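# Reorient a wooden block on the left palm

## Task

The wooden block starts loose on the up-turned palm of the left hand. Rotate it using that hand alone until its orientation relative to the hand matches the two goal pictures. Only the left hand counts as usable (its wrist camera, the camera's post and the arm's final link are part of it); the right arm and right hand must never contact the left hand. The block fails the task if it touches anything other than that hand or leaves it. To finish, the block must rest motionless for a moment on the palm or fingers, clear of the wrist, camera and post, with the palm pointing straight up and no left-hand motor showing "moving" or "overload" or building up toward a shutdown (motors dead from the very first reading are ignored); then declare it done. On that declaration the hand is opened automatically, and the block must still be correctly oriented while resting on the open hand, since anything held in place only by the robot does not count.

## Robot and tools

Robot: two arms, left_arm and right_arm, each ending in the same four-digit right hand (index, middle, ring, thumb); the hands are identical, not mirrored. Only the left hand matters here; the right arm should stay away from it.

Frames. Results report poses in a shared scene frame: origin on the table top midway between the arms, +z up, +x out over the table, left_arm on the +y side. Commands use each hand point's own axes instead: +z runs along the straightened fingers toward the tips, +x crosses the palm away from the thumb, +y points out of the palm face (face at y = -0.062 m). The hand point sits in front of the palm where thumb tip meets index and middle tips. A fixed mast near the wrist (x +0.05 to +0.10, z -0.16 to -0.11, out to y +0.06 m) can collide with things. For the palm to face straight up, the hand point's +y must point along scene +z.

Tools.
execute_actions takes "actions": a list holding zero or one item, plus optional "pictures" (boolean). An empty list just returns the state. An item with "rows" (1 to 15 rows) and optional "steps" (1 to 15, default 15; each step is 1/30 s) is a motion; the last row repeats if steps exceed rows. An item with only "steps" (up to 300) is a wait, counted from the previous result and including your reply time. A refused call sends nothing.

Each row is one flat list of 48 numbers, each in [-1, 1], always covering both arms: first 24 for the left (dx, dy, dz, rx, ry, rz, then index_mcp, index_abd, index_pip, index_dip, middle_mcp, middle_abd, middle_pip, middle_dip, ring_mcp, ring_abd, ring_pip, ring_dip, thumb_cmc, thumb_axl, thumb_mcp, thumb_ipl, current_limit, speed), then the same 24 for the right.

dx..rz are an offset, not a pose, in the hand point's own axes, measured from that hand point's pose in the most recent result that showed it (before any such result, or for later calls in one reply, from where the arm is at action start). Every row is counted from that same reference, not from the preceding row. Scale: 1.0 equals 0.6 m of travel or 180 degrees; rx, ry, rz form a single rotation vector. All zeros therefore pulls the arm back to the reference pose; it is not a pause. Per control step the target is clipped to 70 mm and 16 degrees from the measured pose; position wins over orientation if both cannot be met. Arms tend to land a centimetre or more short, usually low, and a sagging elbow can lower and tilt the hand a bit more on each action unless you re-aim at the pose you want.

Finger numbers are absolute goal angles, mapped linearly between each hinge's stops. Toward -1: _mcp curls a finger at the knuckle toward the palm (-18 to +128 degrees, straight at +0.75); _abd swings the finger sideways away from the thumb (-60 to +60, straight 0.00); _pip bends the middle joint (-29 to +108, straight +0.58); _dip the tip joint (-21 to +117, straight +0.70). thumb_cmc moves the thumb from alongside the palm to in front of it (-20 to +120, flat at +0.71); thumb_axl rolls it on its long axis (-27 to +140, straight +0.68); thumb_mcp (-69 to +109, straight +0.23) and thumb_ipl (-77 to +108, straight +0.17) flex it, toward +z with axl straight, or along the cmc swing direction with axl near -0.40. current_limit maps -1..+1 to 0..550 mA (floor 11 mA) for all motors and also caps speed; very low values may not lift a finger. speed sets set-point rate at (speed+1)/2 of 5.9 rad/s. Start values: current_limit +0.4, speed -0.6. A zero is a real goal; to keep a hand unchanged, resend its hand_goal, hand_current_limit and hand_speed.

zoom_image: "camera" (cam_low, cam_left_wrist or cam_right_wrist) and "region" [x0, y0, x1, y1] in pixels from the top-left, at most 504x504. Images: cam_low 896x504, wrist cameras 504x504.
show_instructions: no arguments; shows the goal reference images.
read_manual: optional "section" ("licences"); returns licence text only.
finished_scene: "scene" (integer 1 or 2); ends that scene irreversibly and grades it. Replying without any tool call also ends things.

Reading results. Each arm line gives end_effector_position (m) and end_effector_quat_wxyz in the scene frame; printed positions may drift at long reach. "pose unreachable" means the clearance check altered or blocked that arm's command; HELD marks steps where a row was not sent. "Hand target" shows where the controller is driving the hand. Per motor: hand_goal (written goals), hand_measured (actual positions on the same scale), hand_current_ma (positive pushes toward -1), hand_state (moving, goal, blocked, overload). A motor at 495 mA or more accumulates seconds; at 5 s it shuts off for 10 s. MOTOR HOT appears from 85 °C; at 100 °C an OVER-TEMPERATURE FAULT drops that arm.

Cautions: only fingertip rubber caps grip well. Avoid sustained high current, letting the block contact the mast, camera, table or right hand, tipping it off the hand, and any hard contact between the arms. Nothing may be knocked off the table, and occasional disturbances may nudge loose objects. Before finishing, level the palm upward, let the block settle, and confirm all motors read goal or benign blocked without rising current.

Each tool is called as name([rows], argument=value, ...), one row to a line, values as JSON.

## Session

show_instructions()

execute_actions(actions=[])

Reference images for this scene: goal picture from the wrist camera place, goal picture looking into the palm.

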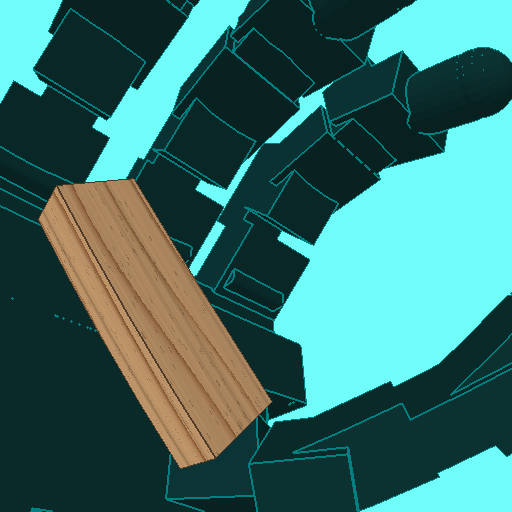

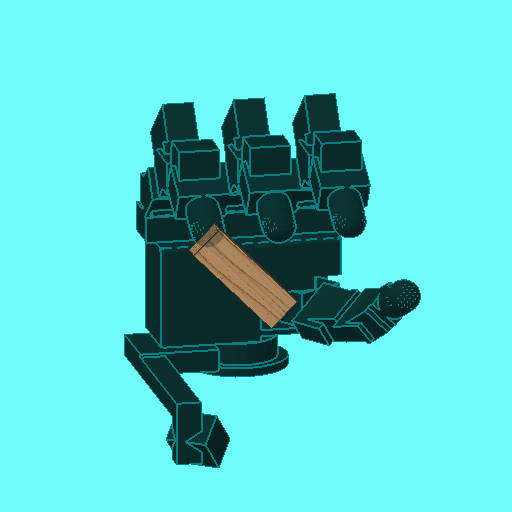

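Scene clock: 0.00 s of 4800.00 s.
left_arm: end_effector_position=(+0.3634, +0.1297, +0.3751) hand_goal=(+0.046, +0.000, -0.008, +0.280, +0.046, +0.000, -0.008, +0.280, +0.046, +0.000, -0.008, +0.280, -0.104, +0.266, +0.032, -0.018) hand_measured=(+0.062, +0.000, -0.006, +0.282, +0.064, +0.000, -0.006, +0.282, +0.062, +0.000, -0.006, +0.282, -0.090, +0.270, +0.034, -0.016) hand_current_ma=(+91, +0, +15, +14, +94, +0, +15, +12, +89, +0, +15, +12, +70, +27, +10, +11) hand_state=(goal, goal, goal, goal, goal, goal, goal, goal, goal, goal, goal, goal, goal, goal, goal, goal) hand_current_limit=0.40 hand_speed=-0.60 end_effector_quat_wxyz=(+0.616, +0.650, +0.318, +0.312) | right_arm: end_effector_position=(+0.3521, -0.7402, +0.5904) hand_goal=(+0.754, +0.000, +0.576, +0.696, +0.754, +0.000, +0.576, +0.696, +0.754, +0.000, +0.576, +0.696, +0.714, +0.678, +0.226, +0.168) hand_measured=(+0.754, +0.000, +0.576, +0.696, +0.754, +0.000, +0.576, +0.696, +0.754, +0.000, +0.576, +0.696, +0.714, +0.678, +0.226, +0.168) hand_current_ma=(+0, +0, +0, +0, +0, +0, +0, +0, +0, +0, +0, +0, +0, +0, +0, +0) hand_state=(goal, goal, goal, goal, goal, goal, goal, goal, goal, goal, goal, goal, goal, goal, goal, goal) hand_current_limit=0.40 hand_speed=-0.60 end_effector_quat_wxyz=(+0.640, +0.619, +0.319, +0.325)
Joint positions: left_arm=[-0.43   1.141  0.588  0.506  0.053  0.016] | right_arm=[-0.7    1.029  1.05   0.009 -0.011 -0.006]
Joint velocities: left_arm=[ 0.005  0.024  0.007  0.012 -0.066  0.022] | right_arm=[ 0.005 -0.015 -0.002  0.012 -0.125 -0.022]
Motor temperatures (°C, as the motors report them): left_arm=[27 31 39 28 28 25] | right_arm=[28 26 47 29 25 27]
Hand target (left_arm): +0.366, +0.128, +0.394; +0.628, +0.639, +0.311, +0.318
Hand target (right_arm): +0.348, -0.737, +0.614; +0.653, +0.605, +0.312, +0.332

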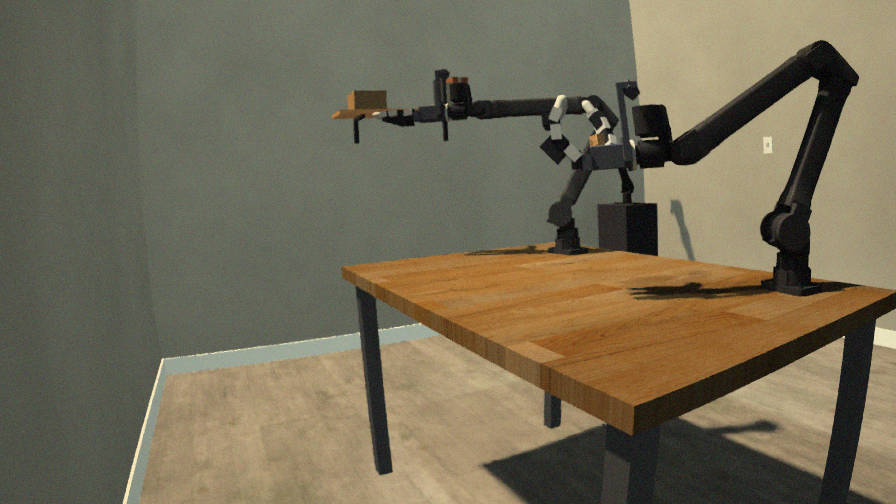

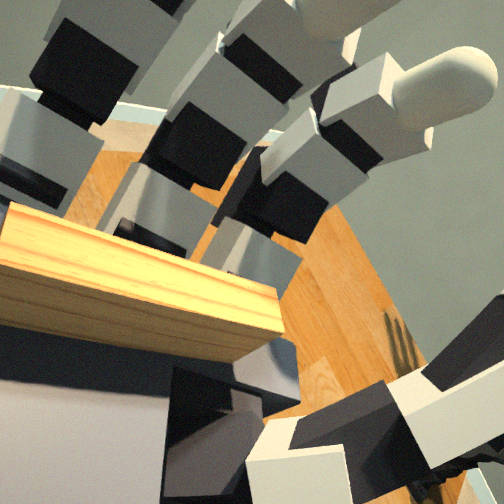

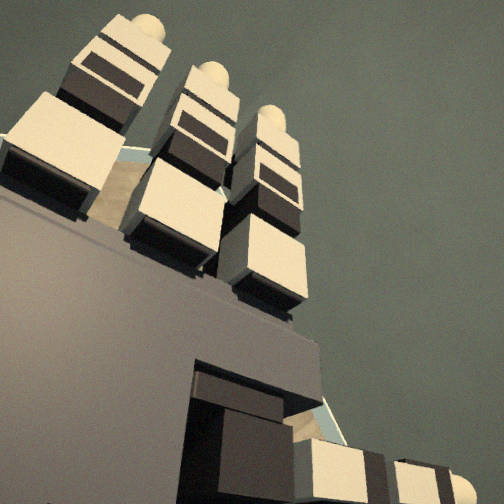

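zoom_image(camera="cam_low", region=[540, 80, 660, 180])

Region (540, 80, 660, 180) of cam_low's 896x504 image, scaled by 4.200, with more detail than that image has.

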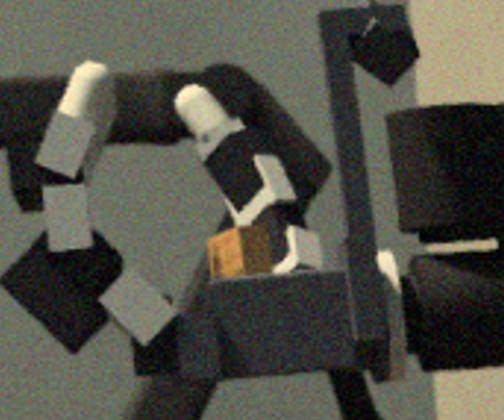

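execute_actions([
  {"rows": [[0.0,0.0315,0.005,-0.0135,0.0,0.0, 0.046,0,-0.008,-1, 0.046,0,-0.008,-1, 0.046,0,-0.008,-1, -0.104,0.266,0.032,-0.018, 0.7,0.4, 0.0,0.0367,0.0,-0.0135,0.0,0.0, 0.754,0,0.576,0.696, 0.754,0,0.576,0.696, 0.754,0,0.576,0.696, 0.714,0.678,0.226,0.168, 0.4,-0.6]], "steps": 15},
], pictures=false)

Scene clock: 60.50 s of 4800.00 s.
left_arm: end_effector_position=(+0.3634, +0.1297, +0.3751) hand_goal=(+0.046, +0.000, -0.008, -1.000, +0.046, +0.000, -0.008, -1.000, +0.046, +0.000, -0.008, -1.000, -0.104, +0.266, +0.032, -0.018) hand_measured=(+0.062, +0.000, -0.006, -0.244, +0.064, +0.000, -0.006, -0.184, +0.062, +0.000, -0.006, -0.186, -0.090, +0.270, +0.034, -0.016) hand_current_ma=(+90, +0, +14, +69, +94, +0, +14, +53, +89, +0, +14, +53, +70, +27, +10, +11) hand_state=(goal, goal, goal, moving, goal, goal, goal, moving, goal, goal, goal, moving, goal, goal, goal, goal) hand_current_limit=0.70 hand_speed=0.40 end_effector_quat_wxyz=(+0.616, +0.650, +0.318, +0.312) | right_arm: end_effector_position=(+0.3521, -0.7402, +0.5904) hand_goal=(+0.754, +0.000, +0.576, +0.696, +0.754, +0.000, +0.576, +0.696, +0.754, +0.000, +0.576, +0.696, +0.714, +0.678, +0.226, +0.168) hand_measured=(+0.762, +0.000, +0.576, +0.696, +0.764, +0.000, +0.576, +0.696, +0.764, +0.000, +0.576, +0.696, +0.724, +0.678, +0.226, +0.168) hand_current_ma=(+52, +0, +5, +0, +54, +0, +5, +0, +53, +0, +5, +0, +51, -4, -1, -2) hand_state=(goal, goal, goal, goal, goal, goal, goal, goal, goal, goal, goal, goal, goal, goal, goal, goal) hand_current_limit=0.40 hand_speed=-0.60 end_effector_quat_wxyz=(+0.640, +0.619, +0.319, +0.325)
Joint positions: left_arm=[-0.43   1.141  0.588  0.506  0.053  0.016] | right_arm=[-0.7    1.029  1.05   0.009 -0.011 -0.006]
Joint velocities: left_arm=[-0.005  0.005 -0.012 -0.012  0.037 -0.037] | right_arm=[-0.005 -0.015  0.002 -0.007 -0.051 -0.007]
Motor temperatures (°C, as the motors report them): left_arm=[27 32 50 29 28 25] | right_arm=[28 27 61 30 25 27]
Hand target (left_arm): +0.366, +0.128, +0.394; +0.629, +0.637, +0.311, +0.318
Hand target (right_arm): +0.351, -0.739, +0.612; +0.653, +0.605, +0.312, +0.332
Off the commanded pose (left_arm): 0.019 m, 2 deg.
Off the commanded pose (right_arm): 0.022 m, 2 deg.
Steps of this call (steps 1 to 1800: nothing new was sent; steps 1801 to 1815: all 15 steps of this action). Readings (end_effector_position | what the end effector reports):
1801: left_arm (+0.3634, +0.1297, +0.3751) | right_arm (+0.3521, -0.7402, +0.5904) | left_arm hand_goal=(+0.046, +0.000, -0.008, -1.000, +0.046, +0.000, -0.008, -1.000, +0.046, +0.000, -0.008, -1.000, -0.104, +0.266, +0.032, -0.018) hand_measured=(+0.062, +0.000, -0.006, +0.282, +0.064, +0.000, -0.006, +0.282, +0.062, +0.000, -0.006, +0.282, -0.090, +0.270, +0.034, -0.016) hand_current_ma=(+91, +0, +15, +14, +94, +0, +15, +12, +89, +0, +15, +12, +70, +27, +10, +11) hand_state=(goal, goal, goal, moving, goal, goal, goal, moving, goal, goal, goal, moving, goal, goal, goal, goal) hand_current_limit=0.70 hand_speed=0.40 | right_arm hand_goal=(+0.754, +0.000, +0.576, +0.696, +0.754, +0.000, +0.576, +0.696, +0.754, +0.000, +0.576, +0.696, +0.714, +0.678, +0.226, +0.168) hand_measured=(+0.762, +0.000, +0.576, +0.696, +0.764, +0.000, +0.576, +0.696, +0.764, +0.000, +0.576, +0.696, +0.724, +0.678, +0.226, +0.168) hand_current_ma=(+52, +0, +5, +0, +54, +0, +5, +0, +53, +0, +5, +0, +51, -4, -1, -2) hand_state=(goal, goal, goal, goal, goal, goal, goal, goal, goal, goal, goal, goal, goal, goal, goal, goal) hand_current_limit=0.40 hand_speed=-0.60
1802: left_arm (+0.3634, +0.1297, +0.3751) | right_arm (+0.3521, -0.7402, +0.5904) | left_arm hand_goal=(+0.046, +0.000, -0.008, -1.000, +0.046, +0.000, -0.008, -1.000, +0.046, +0.000, -0.008, -1.000, -0.104, +0.266, +0.032, -0.018) hand_measured=(+0.062, +0.000, -0.006, +0.282, +0.064, +0.000, -0.006, +0.282, +0.062, +0.000, -0.006, +0.282, -0.090, +0.270, +0.034, -0.016) hand_current_ma=(+91, +0, +15, +174, +94, +0, +15, +159, +89, +0, +15, +159, +70, +27, +10, +11) hand_state=(goal, goal, goal, moving, goal, goal, goal, moving, goal, goal, goal, moving, goal, goal, goal, goal) hand_current_limit=0.70 hand_speed=0.40 | right_arm hand_goal=(+0.754, +0.000, +0.576, +0.696, +0.754, +0.000, +0.576, +0.696, +0.754, +0.000, +0.576, +0.696, +0.714, +0.678, +0.226, +0.168) hand_measured=(+0.762, +0.000, +0.576, +0.696, +0.764, +0.000, +0.576, +0.696, +0.764, +0.000, +0.576, +0.696, +0.724, +0.678, +0.226, +0.168) hand_current_ma=(+52, +0, +5, +0, +54, +0, +5, +0, +53, +0, +5, +0, +51, -4, -1, -2) hand_state=(goal, goal, goal, goal, goal, goal, goal, goal, goal, goal, goal, goal, goal, goal, goal, goal) hand_current_limit=0.40 hand_speed=-0.60
1804: left_arm (+0.3634, +0.1297, +0.3751) | right_arm (+0.3521, -0.7402, +0.5904) | left_arm hand_goal=(+0.046, +0.000, -0.008, -1.000, +0.046, +0.000, -0.008, -1.000, +0.046, +0.000, -0.008, -1.000, -0.104, +0.266, +0.032, -0.018) hand_measured=(+0.062, +0.000, -0.006, +0.206, +0.064, +0.000, -0.006, +0.214, +0.062, +0.000, -0.006, +0.214, -0.090, +0.270, +0.034, -0.016) hand_current_ma=(+90, +0, +14, +114, +94, +0, +14, +113, +89, +0, +14, +113, +70, +27, +10, +11) hand_state=(goal, goal, goal, moving, goal, goal, goal, moving, goal, goal, goal, moving, goal, goal, goal, goal) hand_current_limit=0.70 hand_speed=0.40 | right_arm hand_goal=(+0.754, +0.000, +0.576, +0.696, +0.754, +0.000, +0.576, +0.696, +0.754, +0.000, +0.576, +0.696, +0.714, +0.678, +0.226, +0.168) hand_measured=(+0.762, +0.000, +0.576, +0.696, +0.764, +0.000, +0.576, +0.696, +0.764, +0.000, +0.576, +0.696, +0.724, +0.678, +0.226, +0.168) hand_current_ma=(+52, +0, +5, +0, +54, +0, +5, +0, +53, +0, +5, +0, +51, -4, -1, -2) hand_state=(goal, goal, goal, goal, goal, goal, goal, goal, goal, goal, goal, goal, goal, goal, goal, goal) hand_current_limit=0.40 hand_speed=-0.60
1808: left_arm (+0.3634, +0.1297, +0.3751) | right_arm (+0.3521, -0.7402, +0.5904) | left_arm hand_goal=(+0.046, +0.000, -0.008, -1.000, +0.046, +0.000, -0.008, -1.000, +0.046, +0.000, -0.008, -1.000, -0.104, +0.266, +0.032, -0.018) hand_measured=(+0.062, +0.000, -0.006, +0.042, +0.064, +0.000, -0.006, +0.070, +0.062, +0.000, -0.006, +0.068, -0.090, +0.270, +0.034, -0.016) hand_current_ma=(+90, +0, +14, +74, +94, +0, +14, +70, +89, +0, +14, +70, +70, +27, +10, +11) hand_state=(goal, goal, goal, moving, goal, goal, goal, moving, goal, goal, goal, moving, goal, goal, goal, goal) hand_current_limit=0.70 hand_speed=0.40 | right_arm hand_goal=(+0.754, +0.000, +0.576, +0.696, +0.754, +0.000, +0.576, +0.696, +0.754, +0.000, +0.576, +0.696, +0.714, +0.678, +0.226, +0.168) hand_measured=(+0.762, +0.000, +0.576, +0.696, +0.764, +0.000, +0.576, +0.696, +0.764, +0.000, +0.576, +0.696, +0.724, +0.678, +0.226, +0.168) hand_current_ma=(+52, +0, +5, +0, +54, +0, +5, +0, +53, +0, +5, +0, +51, -4, -1, -2) hand_state=(goal, goal, goal, goal, goal, goal, goal, goal, goal, goal, goal, goal, goal, goal, goal, goal) hand_current_limit=0.40 hand_speed=-0.60
1815: the state above

execute_actions([
  {"rows": [[0.0,0.0315,0.005,-0.0135,0.0,0.0, -0.29,0,-0.372,-1, -0.29,0,-0.372,-1, -0.29,0,-0.372,-1, -0.104,0.266,0.032,-0.018, 0.7,0.4, 0.0,0.0367,0.0,-0.0135,0.0,0.0, 0.754,0,0.576,0.696, 0.754,0,0.576,0.696, 0.754,0,0.576,0.696, 0.714,0.678,0.226,0.168, 0.4,-0.6]], "steps": 15},
])

Scene clock: 66.87 s of 4800.00 s.
left_arm: end_effector_position=(+0.3634, +0.1297, +0.3749) hand_goal=(-0.290, +0.000, -0.372, -1.000, -0.290, +0.000, -0.372, -1.000, -0.290, +0.000, -0.372, -1.000, -0.104, +0.266, +0.032, -0.018) hand_measured=(-0.284, +0.000, -0.372, -0.998, -0.284, +0.000, -0.372, -0.998, -0.284, +0.000, -0.370, -0.998, -0.090, +0.270, +0.034, -0.016) hand_current_ma=(+34, +0, +4, +12, +35, +0, +4, +11, +33, +0, +3, +11, +70, +27, +10, +11) hand_state=(goal, goal, moving, goal, goal, goal, goal, goal, moving, goal, moving, goal, goal, goal, goal, goal) hand_current_limit=0.70 hand_speed=0.40 end_effector_quat_wxyz=(+0.616, +0.650, +0.318, +0.311) | right_arm: end_effector_position=(+0.3521, -0.7402, +0.5904) hand_goal=(+0.754, +0.000, +0.576, +0.696, +0.754, +0.000, +0.576, +0.696, +0.754, +0.000, +0.576, +0.696, +0.714, +0.678, +0.226, +0.168) hand_measured=(+0.762, +0.000, +0.576, +0.696, +0.764, +0.000, +0.576, +0.696, +0.764, +0.000, +0.576, +0.696, +0.724, +0.678, +0.226, +0.168) hand_current_ma=(+52, +0, +5, +0, +54, +0, +5, +0, +53, +0, +5, +0, +51, -4, -1, -2) hand_state=(goal, goal, goal, goal, goal, goal, goal, goal, goal, goal, goal, goal, goal, goal, goal, goal) hand_current_limit=0.40 hand_speed=-0.60 end_effector_quat_wxyz=(+0.640, +0.619, +0.319, +0.325)
Joint positions: left_arm=[-0.43   1.142  0.588  0.506  0.053  0.016] | right_arm=[-0.7    1.029  1.05   0.009 -0.011 -0.006]
Joint velocities: left_arm=[ 0.005  0.005 -0.012  0.007  0.007  0.037] | right_arm=[-0.005  0.005 -0.002  0.002 -0.081 -0.022]
Motor temperatures (°C, as the motors report them): left_arm=[27 32 50 29 28 25] | right_arm=[28 27 62 30 25 27]
Hand target (left_arm): +0.366, +0.128, +0.394; +0.629, +0.637, +0.311, +0.318
Hand target (right_arm): +0.351, -0.739, +0.612; +0.653, +0.605, +0.312, +0.332
Off the commanded pose (left_arm): 0.019 m, 2 deg.
Off the commanded pose (right_arm): 0.022 m, 2 deg.
Steps of this call (steps 1 to 176: nothing new was sent; steps 177 to 191: all 15 steps of this action). Readings (end_effector_position | what the end effector reports):
177: left_arm (+0.3634, +0.1297, +0.3751) | right_arm (+0.3521, -0.7402, +0.5904) | left_arm hand_goal=(-0.290, +0.000, -0.372, -1.000, -0.290, +0.000, -0.372, -1.000, -0.290, +0.000, -0.372, -1.000, -0.104, +0.266, +0.032, -0.018) hand_measured=(+0.062, +0.000, -0.006, -0.998, +0.064, +0.000, -0.006, -0.998, +0.062, +0.000, -0.006, -0.998, -0.090, +0.270, +0.034, -0.016) hand_current_ma=(+90, +0, +13, +12, +93, +0, +13, +11, +88, +0, +13, +11, +70, +27, +10, +11) hand_state=(moving, goal, moving, goal, moving, goal, moving, goal, moving, goal, moving, goal, goal, goal, goal, goal) hand_current_limit=0.70 hand_speed=0.40 | right_arm hand_goal=(+0.754, +0.000, +0.576, +0.696, +0.754, +0.000, +0.576, +0.696, +0.754, +0.000, +0.576, +0.696, +0.714, +0.678, +0.226, +0.168) hand_measured=(+0.762, +0.000, +0.576, +0.696, +0.764, +0.000, +0.576, +0.696, +0.764, +0.000, +0.576, +0.696, +0.724, +0.678, +0.226, +0.168) hand_current_ma=(+52, +0, +5, +0, +54, +0, +5, +0, +53, +0, +5, +0, +51, -4, -1, -2) hand_state=(goal, goal, goal, goal, goal, goal, goal, goal, goal, goal, goal, goal, goal, goal, goal, goal) hand_current_limit=0.40 hand_speed=-0.60
178: left_arm (+0.3634, +0.1297, +0.3751) | right_arm (+0.3521, -0.7402, +0.5904) | left_arm hand_goal=(-0.290, +0.000, -0.372, -1.000, -0.290, +0.000, -0.372, -1.000, -0.290, +0.000, -0.372, -1.000, -0.104, +0.266, +0.032, -0.018) hand_measured=(+0.062, +0.000, -0.006, -0.998, +0.062, +0.000, -0.006, -0.998, +0.062, +0.000, -0.006, -0.998, -0.090, +0.270, +0.034, -0.016) hand_current_ma=(+234, +0, +165, +12, +237, +0, +173, +11, +230, +0, +163, +11, +70, +27, +10, +11) hand_state=(moving, goal, moving, goal, moving, goal, moving, goal, moving, goal, moving, goal, goal, goal, goal, goal) hand_current_limit=0.70 hand_speed=0.40 | right_arm hand_goal=(+0.754, +0.000, +0.576, +0.696, +0.754, +0.000, +0.576, +0.696, +0.754, +0.000, +0.576, +0.696, +0.714, +0.678, +0.226, +0.168) hand_measured=(+0.762, +0.000, +0.576, +0.696, +0.764, +0.000, +0.576, +0.696, +0.764, +0.000, +0.576, +0.696, +0.724, +0.678, +0.226, +0.168) hand_current_ma=(+52, +0, +5, +0, +54, +0, +5, +0, +53, +0, +5, +0, +51, -4, -1, -2) hand_state=(goal, goal, goal, goal, goal, goal, goal, goal, goal, goal, goal, goal, goal, goal, goal, goal) hand_current_limit=0.40 hand_speed=-0.60
180: left_arm (+0.3634, +0.1297, +0.3749) | right_arm (+0.3521, -0.7402, +0.5904) | left_arm hand_goal=(-0.290, +0.000, -0.372, -1.000, -0.290, +0.000, -0.372, -1.000, -0.290, +0.000, -0.372, -1.000, -0.104, +0.266, +0.032, -0.018) hand_measured=(+0.002, +0.000, -0.074, -0.998, +0.004, +0.000, -0.082, -0.998, +0.002, +0.000, -0.072, -0.998, -0.090, +0.270, +0.034, -0.016) hand_current_ma=(+145, +0, +108, +12, +145, +0, +108, +11, +146, +0, +108, +11, +70, +27, +10, +11) hand_state=(moving, goal, moving, goal, moving, goal, moving, goal, moving, goal, moving, goal, goal, goal, goal, goal) hand_current_limit=0.70 hand_speed=0.40 | right_arm hand_goal=(+0.754, +0.000, +0.576, +0.696, +0.754, +0.000, +0.576, +0.696, +0.754, +0.000, +0.576, +0.696, +0.714, +0.678, +0.226, +0.168) hand_measured=(+0.762, +0.000, +0.576, +0.696, +0.764, +0.000, +0.576, +0.696, +0.764, +0.000, +0.576, +0.696, +0.724, +0.678, +0.226, +0.168) hand_current_ma=(+52, +0, +5, +0, +54, +0, +5, +0, +53, +0, +5, +0, +51, -4, -1, -2) hand_state=(goal, goal, goal, goal, goal, goal, goal, goal, goal, goal, goal, goal, goal, goal, goal, goal) hand_current_limit=0.40 hand_speed=-0.60
184: left_arm (+0.3634, +0.1297, +0.3749) | right_arm (+0.3521, -0.7402, +0.5904) | left_arm hand_goal=(-0.290, +0.000, -0.372, -1.000, -0.290, +0.000, -0.372, -1.000, -0.290, +0.000, -0.372, -1.000, -0.104, +0.266, +0.032, -0.018) hand_measured=(-0.132, +0.000, -0.222, -0.998, -0.130, +0.000, -0.250, -0.998, -0.126, +0.000, -0.216, -0.998, -0.090, +0.270, +0.034, -0.016) hand_current_ma=(+106, +0, +64, +12, +109, +0, +65, +11, +102, +0, +64, +11, +70, +27, +10, +11) hand_state=(moving, goal, moving, goal, moving, goal, moving, goal, moving, goal, moving, goal, goal, goal, goal, goal) hand_current_limit=0.70 hand_speed=0.40 | right_arm hand_goal=(+0.754, +0.000, +0.576, +0.696, +0.754, +0.000, +0.576, +0.696, +0.754, +0.000, +0.576, +0.696, +0.714, +0.678, +0.226, +0.168) hand_measured=(+0.762, +0.000, +0.576, +0.696, +0.764, +0.000, +0.576, +0.696, +0.764, +0.000, +0.576, +0.696, +0.724, +0.678, +0.226, +0.168) hand_current_ma=(+52, +0, +5, +0, +54, +0, +5, +0, +53, +0, +5, +0, +51, -4, -1, -2) hand_state=(goal, goal, goal, goal, goal, goal, goal, goal, goal, goal, goal, goal, goal, goal, goal, goal) hand_current_limit=0.40 hand_speed=-0.60
191: the state above

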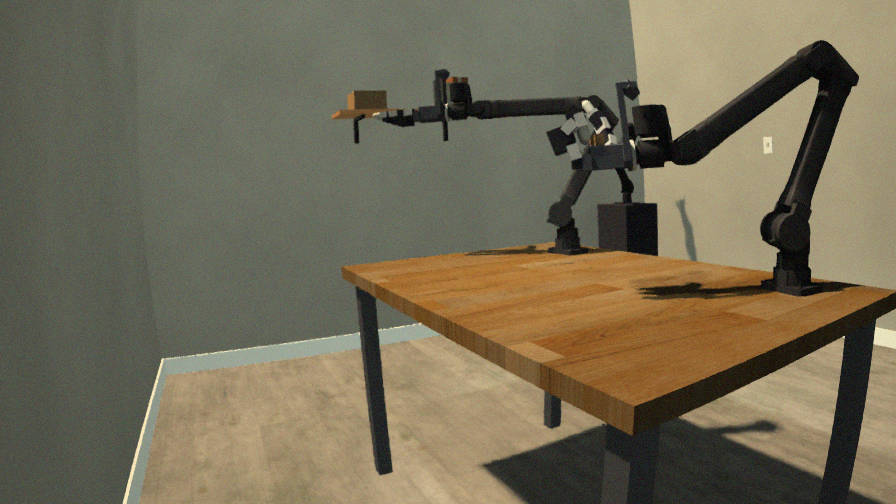

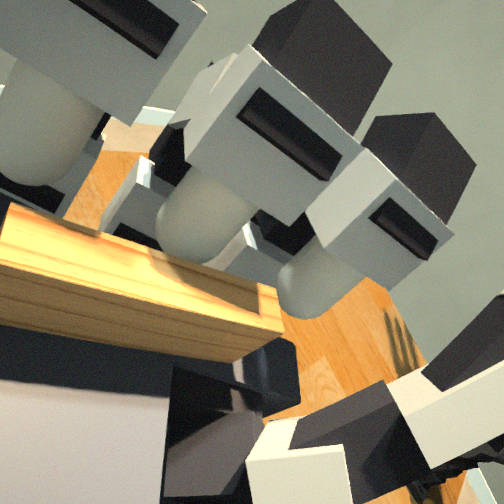

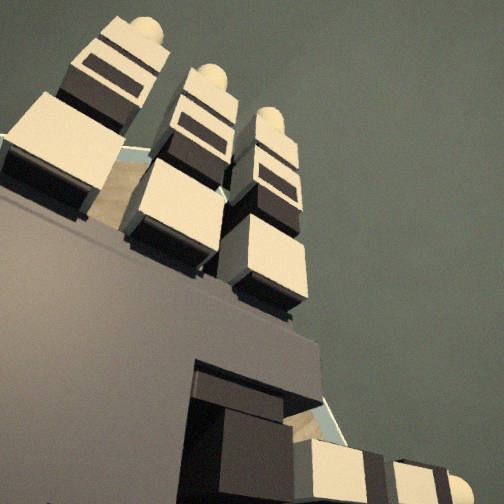

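zoom_image(camera="cam_left_wrist", region=[100, 170, 340, 380])

zoom_image(camera="cam_low", region=[540, 80, 660, 180])

Region (100, 170, 340, 380) of cam_left_wrist's 504x504 image, scaled by 2.100, with more detail than that image has; it fills the top 441 rows of this view, and the rest is white.

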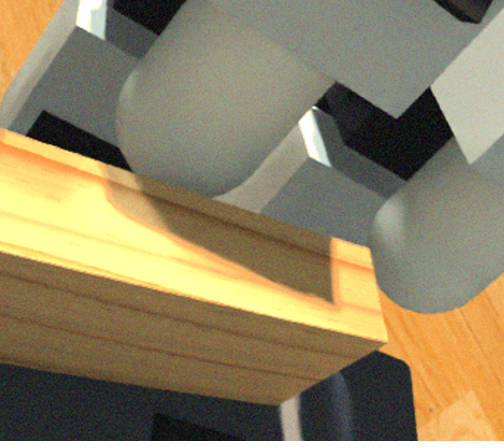

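Region (540, 80, 660, 180) of cam_low's 896x504 image, scaled by 4.200, with more detail than that image has.

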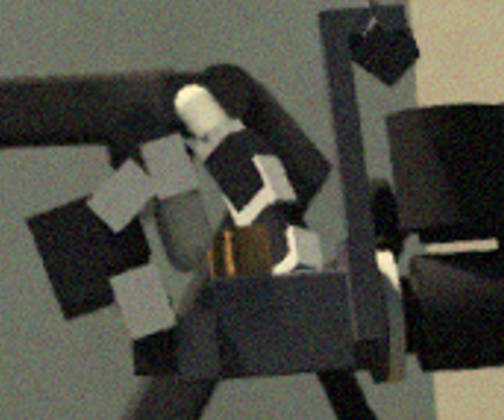

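execute_actions([
  {"rows": [[0.0,0.0315,0.005,0.08,0.0,0.0, -0.29,0,-0.372,-1, -0.29,0,-0.372,-1, -0.29,0,-0.372,-1, -0.104,0.266,0.032,-0.018, 0.7,0.4, 0.0,0.0367,0.0,-0.0135,0.0,0.0, 0.754,0,0.576,0.696, 0.754,0,0.576,0.696, 0.754,0,0.576,0.696, 0.714,0.678,0.226,0.168, 0.4,-0.6]], "steps": 15},
])

Scene clock: 81.97 s of 4800.00 s.
left_arm: end_effector_position=(+0.3571, +0.1335, +0.3690) hand_goal=(-0.290, +0.000, -0.372, -1.000, -0.290, +0.000, -0.372, -1.000, -0.290, +0.000, -0.372, -1.000, -0.104, +0.266, +0.032, -0.018) hand_measured=(-0.286, +0.000, -0.372, -0.998, -0.286, +0.000, -0.372, -0.998, -0.286, +0.000, -0.372, -0.998, -0.092, +0.270, +0.032, -0.016) hand_current_ma=(+24, +0, +4, +12, +26, +0, +4, +10, +24, +0, +4, +11, +62, +23, -1, +7) hand_state=(goal, goal, goal, goal, goal, goal, goal, goal, goal, goal, goal, goal, goal, goal, goal, goal) hand_current_limit=0.70 hand_speed=0.40 end_effector_quat_wxyz=(+0.521, +0.729, +0.360, +0.259) | right_arm: end_effector_position=(+0.3521, -0.7402, +0.5904) hand_goal=(+0.754, +0.000, +0.576, +0.696, +0.754, +0.000, +0.576, +0.696, +0.754, +0.000, +0.576, +0.696, +0.714, +0.678, +0.226, +0.168) hand_measured=(+0.762, +0.000, +0.576, +0.696, +0.764, +0.000, +0.576, +0.696, +0.764, +0.000, +0.576, +0.696, +0.724, +0.678, +0.226, +0.168) hand_current_ma=(+52, +0, +5, +0, +54, +0, +5, +0, +53, +0, +5, +0, +51, -4, -1, -2) hand_state=(goal, goal, goal, goal, goal, goal, goal, goal, goal, goal, goal, goal, goal, goal, goal, goal) hand_current_limit=0.40 hand_speed=-0.60 end_effector_quat_wxyz=(+0.640, +0.619, +0.319, +0.325)
Joint positions: left_arm=[-0.43   0.985  0.679 -0.022  0.053  0.021] | right_arm=[-0.7    1.029  1.05   0.009 -0.011 -0.006]
Joint velocities: left_arm=[-0.005  0.015  0.012 -0.051  0.051  0.007] | right_arm=[-0.015  0.005 -0.007  0.007 -0.037 -0.007]
Motor temperatures (°C, as the motors report them): left_arm=[27 32 51 29 28 25] | right_arm=[28 27 62 30 25 27]
Hand target (left_arm): +0.365, +0.129, +0.393; +0.530, +0.723, +0.353, +0.269
Hand target (right_arm): +0.351, -0.739, +0.612; +0.653, +0.605, +0.312, +0.332
Off the commanded pose (left_arm): 0.027 m, 2 deg.
Off the commanded pose (right_arm): 0.022 m, 2 deg.
Steps of this call (steps 1 to 438: nothing new was sent; steps 439 to 453: all 15 steps of this action). Readings (end_effector_position | what the end effector reports):
439: left_arm (+0.3657, +0.1282, +0.3686) | right_arm (+0.3521, -0.7402, +0.5904) | left_arm hand_goal=(-0.290, +0.000, -0.372, -1.000, -0.290, +0.000, -0.372, -1.000, -0.290, +0.000, -0.372, -1.000, -0.104, +0.266, +0.032, -0.018) hand_measured=(-0.284, +0.000, -0.372, -0.998, -0.284, +0.000, -0.372, -0.998, -0.284, +0.000, -0.372, -0.998, -0.090, +0.270, +0.034, -0.016) hand_current_ma=(+34, +0, +4, +12, +35, +0, +4, +11, +33, +0, +4, +11, +70, +27, +10, +11) hand_state=(goal, goal, goal, goal, goal, goal, goal, goal, goal, goal, goal, goal, goal, goal, goal, goal) hand_current_limit=0.70 hand_speed=0.40 | right_arm hand_goal=(+0.754, +0.000, +0.576, +0.696, +0.754, +0.000, +0.576, +0.696, +0.754, +0.000, +0.576, +0.696, +0.714, +0.678, +0.226, +0.168) hand_measured=(+0.762, +0.000, +0.576, +0.696, +0.764, +0.000, +0.576, +0.696, +0.764, +0.000, +0.576, +0.696, +0.724, +0.678, +0.226, +0.168) hand_current_ma=(+52, +0, +5, +0, +54, +0, +5, +0, +53, +0, +5, +0, +51, -4, -1, -2) hand_state=(goal, goal, goal, goal, goal, goal, goal, goal, goal, goal, goal, goal, goal, goal, goal, goal) hand_current_limit=0.40 hand_speed=-0.60
440: left_arm (+0.3670, +0.1273, +0.3581) | right_arm (+0.3521, -0.7402, +0.5904) | left_arm hand_goal=(-0.290, +0.000, -0.372, -1.000, -0.290, +0.000, -0.372, -1.000, -0.290, +0.000, -0.372, -1.000, -0.104, +0.266, +0.032, -0.018) hand_measured=(-0.286, +0.000, -0.372, -0.998, -0.286, +0.000, -0.372, -0.998, -0.286, +0.000, -0.372, -0.998, -0.092, +0.270, +0.034, -0.016) hand_current_ma=(+19, +0, +4, +12, +20, +0, +4, +11, +18, +0, +4, +11, +55, +23, +5, +10) hand_state=(moving, goal, goal, goal, moving, goal, goal, goal, moving, goal, goal, goal, moving, moving, goal, goal) hand_current_limit=0.70 hand_speed=0.40 | right_arm hand_goal=(+0.754, +0.000, +0.576, +0.696, +0.754, +0.000, +0.576, +0.696, +0.754, +0.000, +0.576, +0.696, +0.714, +0.678, +0.226, +0.168) hand_measured=(+0.762, +0.000, +0.576, +0.696, +0.764, +0.000, +0.576, +0.696, +0.764, +0.000, +0.576, +0.696, +0.724, +0.678, +0.226, +0.168) hand_current_ma=(+52, +0, +5, +0, +54, +0, +5, +0, +53, +0, +5, +0, +51, -4, -1, -2) hand_state=(goal, goal, goal, goal, goal, goal, goal, goal, goal, goal, goal, goal, goal, goal, goal, goal) hand_current_limit=0.40 hand_speed=-0.60
442: left_arm (+0.3618, +0.1307, +0.3470) | right_arm (+0.3521, -0.7402, +0.5904) | left_arm hand_goal=(-0.290, +0.000, -0.372, -1.000, -0.290, +0.000, -0.372, -1.000, -0.290, +0.000, -0.372, -1.000, -0.104, +0.266, +0.032, -0.018) hand_measured=(-0.286, +0.000, -0.372, -0.998, -0.286, +0.000, -0.372, -0.998, -0.286, +0.000, -0.372, -0.998, -0.092, +0.270, +0.032, -0.016) hand_current_ma=(+24, +0, +4, +12, +27, +0, +4, +10, +24, +0, +4, +11, +62, +23, -4, +7) hand_state=(goal, goal, goal, goal, goal, goal, goal, goal, goal, goal, goal, goal, goal, goal, goal, goal) hand_current_limit=0.70 hand_speed=0.40 | right_arm hand_goal=(+0.754, +0.000, +0.576, +0.696, +0.754, +0.000, +0.576, +0.696, +0.754, +0.000, +0.576, +0.696, +0.714, +0.678, +0.226, +0.168) hand_measured=(+0.762, +0.000, +0.576, +0.696, +0.764, +0.000, +0.576, +0.696, +0.764, +0.000, +0.576, +0.696, +0.724, +0.678, +0.226, +0.168) hand_current_ma=(+52, +0, +5, +0, +54, +0, +5, +0, +53, +0, +5, +0, +51, -4, -1, -2) hand_state=(goal, goal, goal, goal, goal, goal, goal, goal, goal, goal, goal, goal, goal, goal, goal, goal) hand_current_limit=0.40 hand_speed=-0.60
446: left_arm (+0.3548, +0.1352, +0.3566) | right_arm (+0.3521, -0.7402, +0.5904) | left_arm hand_goal=(-0.290, +0.000, -0.372, -1.000, -0.290, +0.000, -0.372, -1.000, -0.290, +0.000, -0.372, -1.000, -0.104, +0.266, +0.032, -0.018) hand_measured=(-0.286, +0.000, -0.372, -0.998, -0.286, +0.000, -0.372, -0.998, -0.286, +0.000, -0.372, -0.998, -0.092, +0.270, +0.032, -0.016) hand_current_ma=(+24, +0, +4, +12, +26, +0, +4, +10, +24, +0, +4, +11, +62, +23, -1, +7) hand_state=(goal, goal, goal, goal, goal, goal, goal, goal, goal, goal, goal, goal, goal, goal, goal, goal) hand_current_limit=0.70 hand_speed=0.40 | right_arm hand_goal=(+0.754, +0.000, +0.576, +0.696, +0.754, +0.000, +0.576, +0.696, +0.754, +0.000, +0.576, +0.696, +0.714, +0.678, +0.226, +0.168) hand_measured=(+0.762, +0.000, +0.576, +0.696, +0.764, +0.000, +0.576, +0.696, +0.764, +0.000, +0.576, +0.696, +0.724, +0.678, +0.226, +0.168) hand_current_ma=(+52, +0, +5, +0, +54, +0, +5, +0, +53, +0, +5, +0, +51, -4, -1, -2) hand_state=(goal, goal, goal, goal, goal, goal, goal, goal, goal, goal, goal, goal, goal, goal, goal, goal) hand_current_limit=0.40 hand_speed=-0.60
453: the state above

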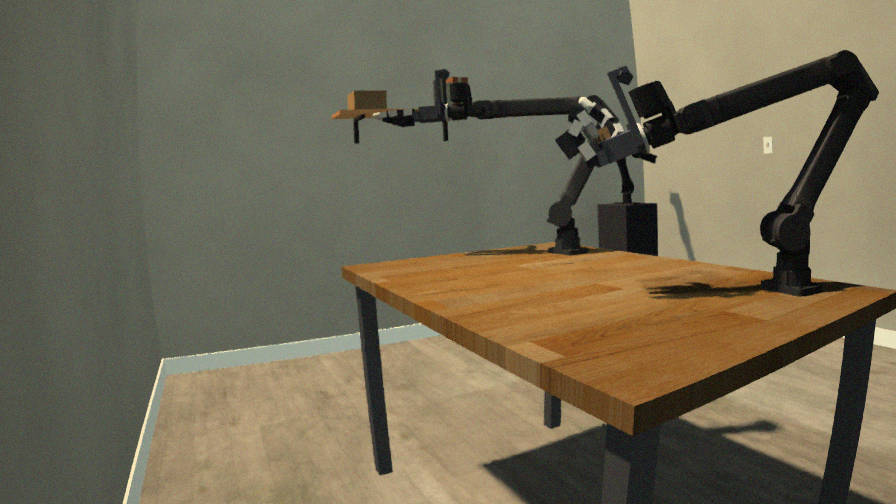

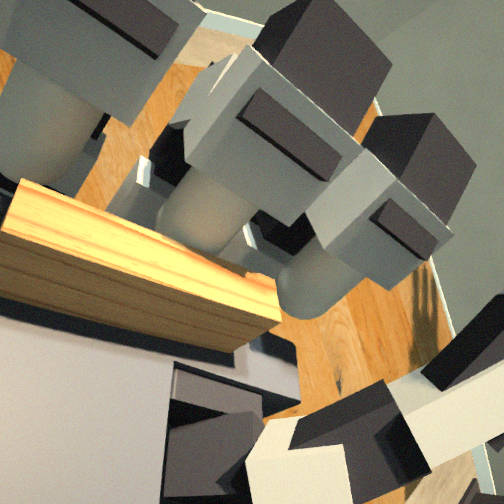

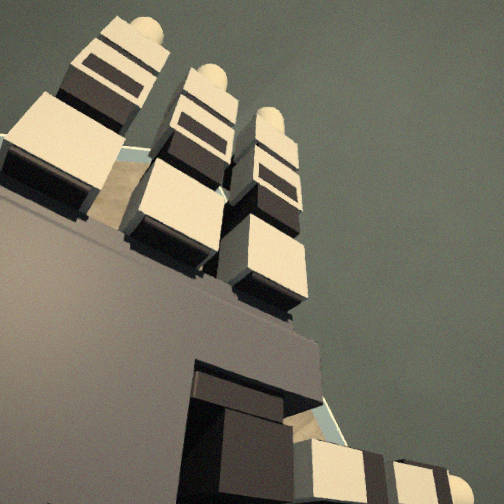

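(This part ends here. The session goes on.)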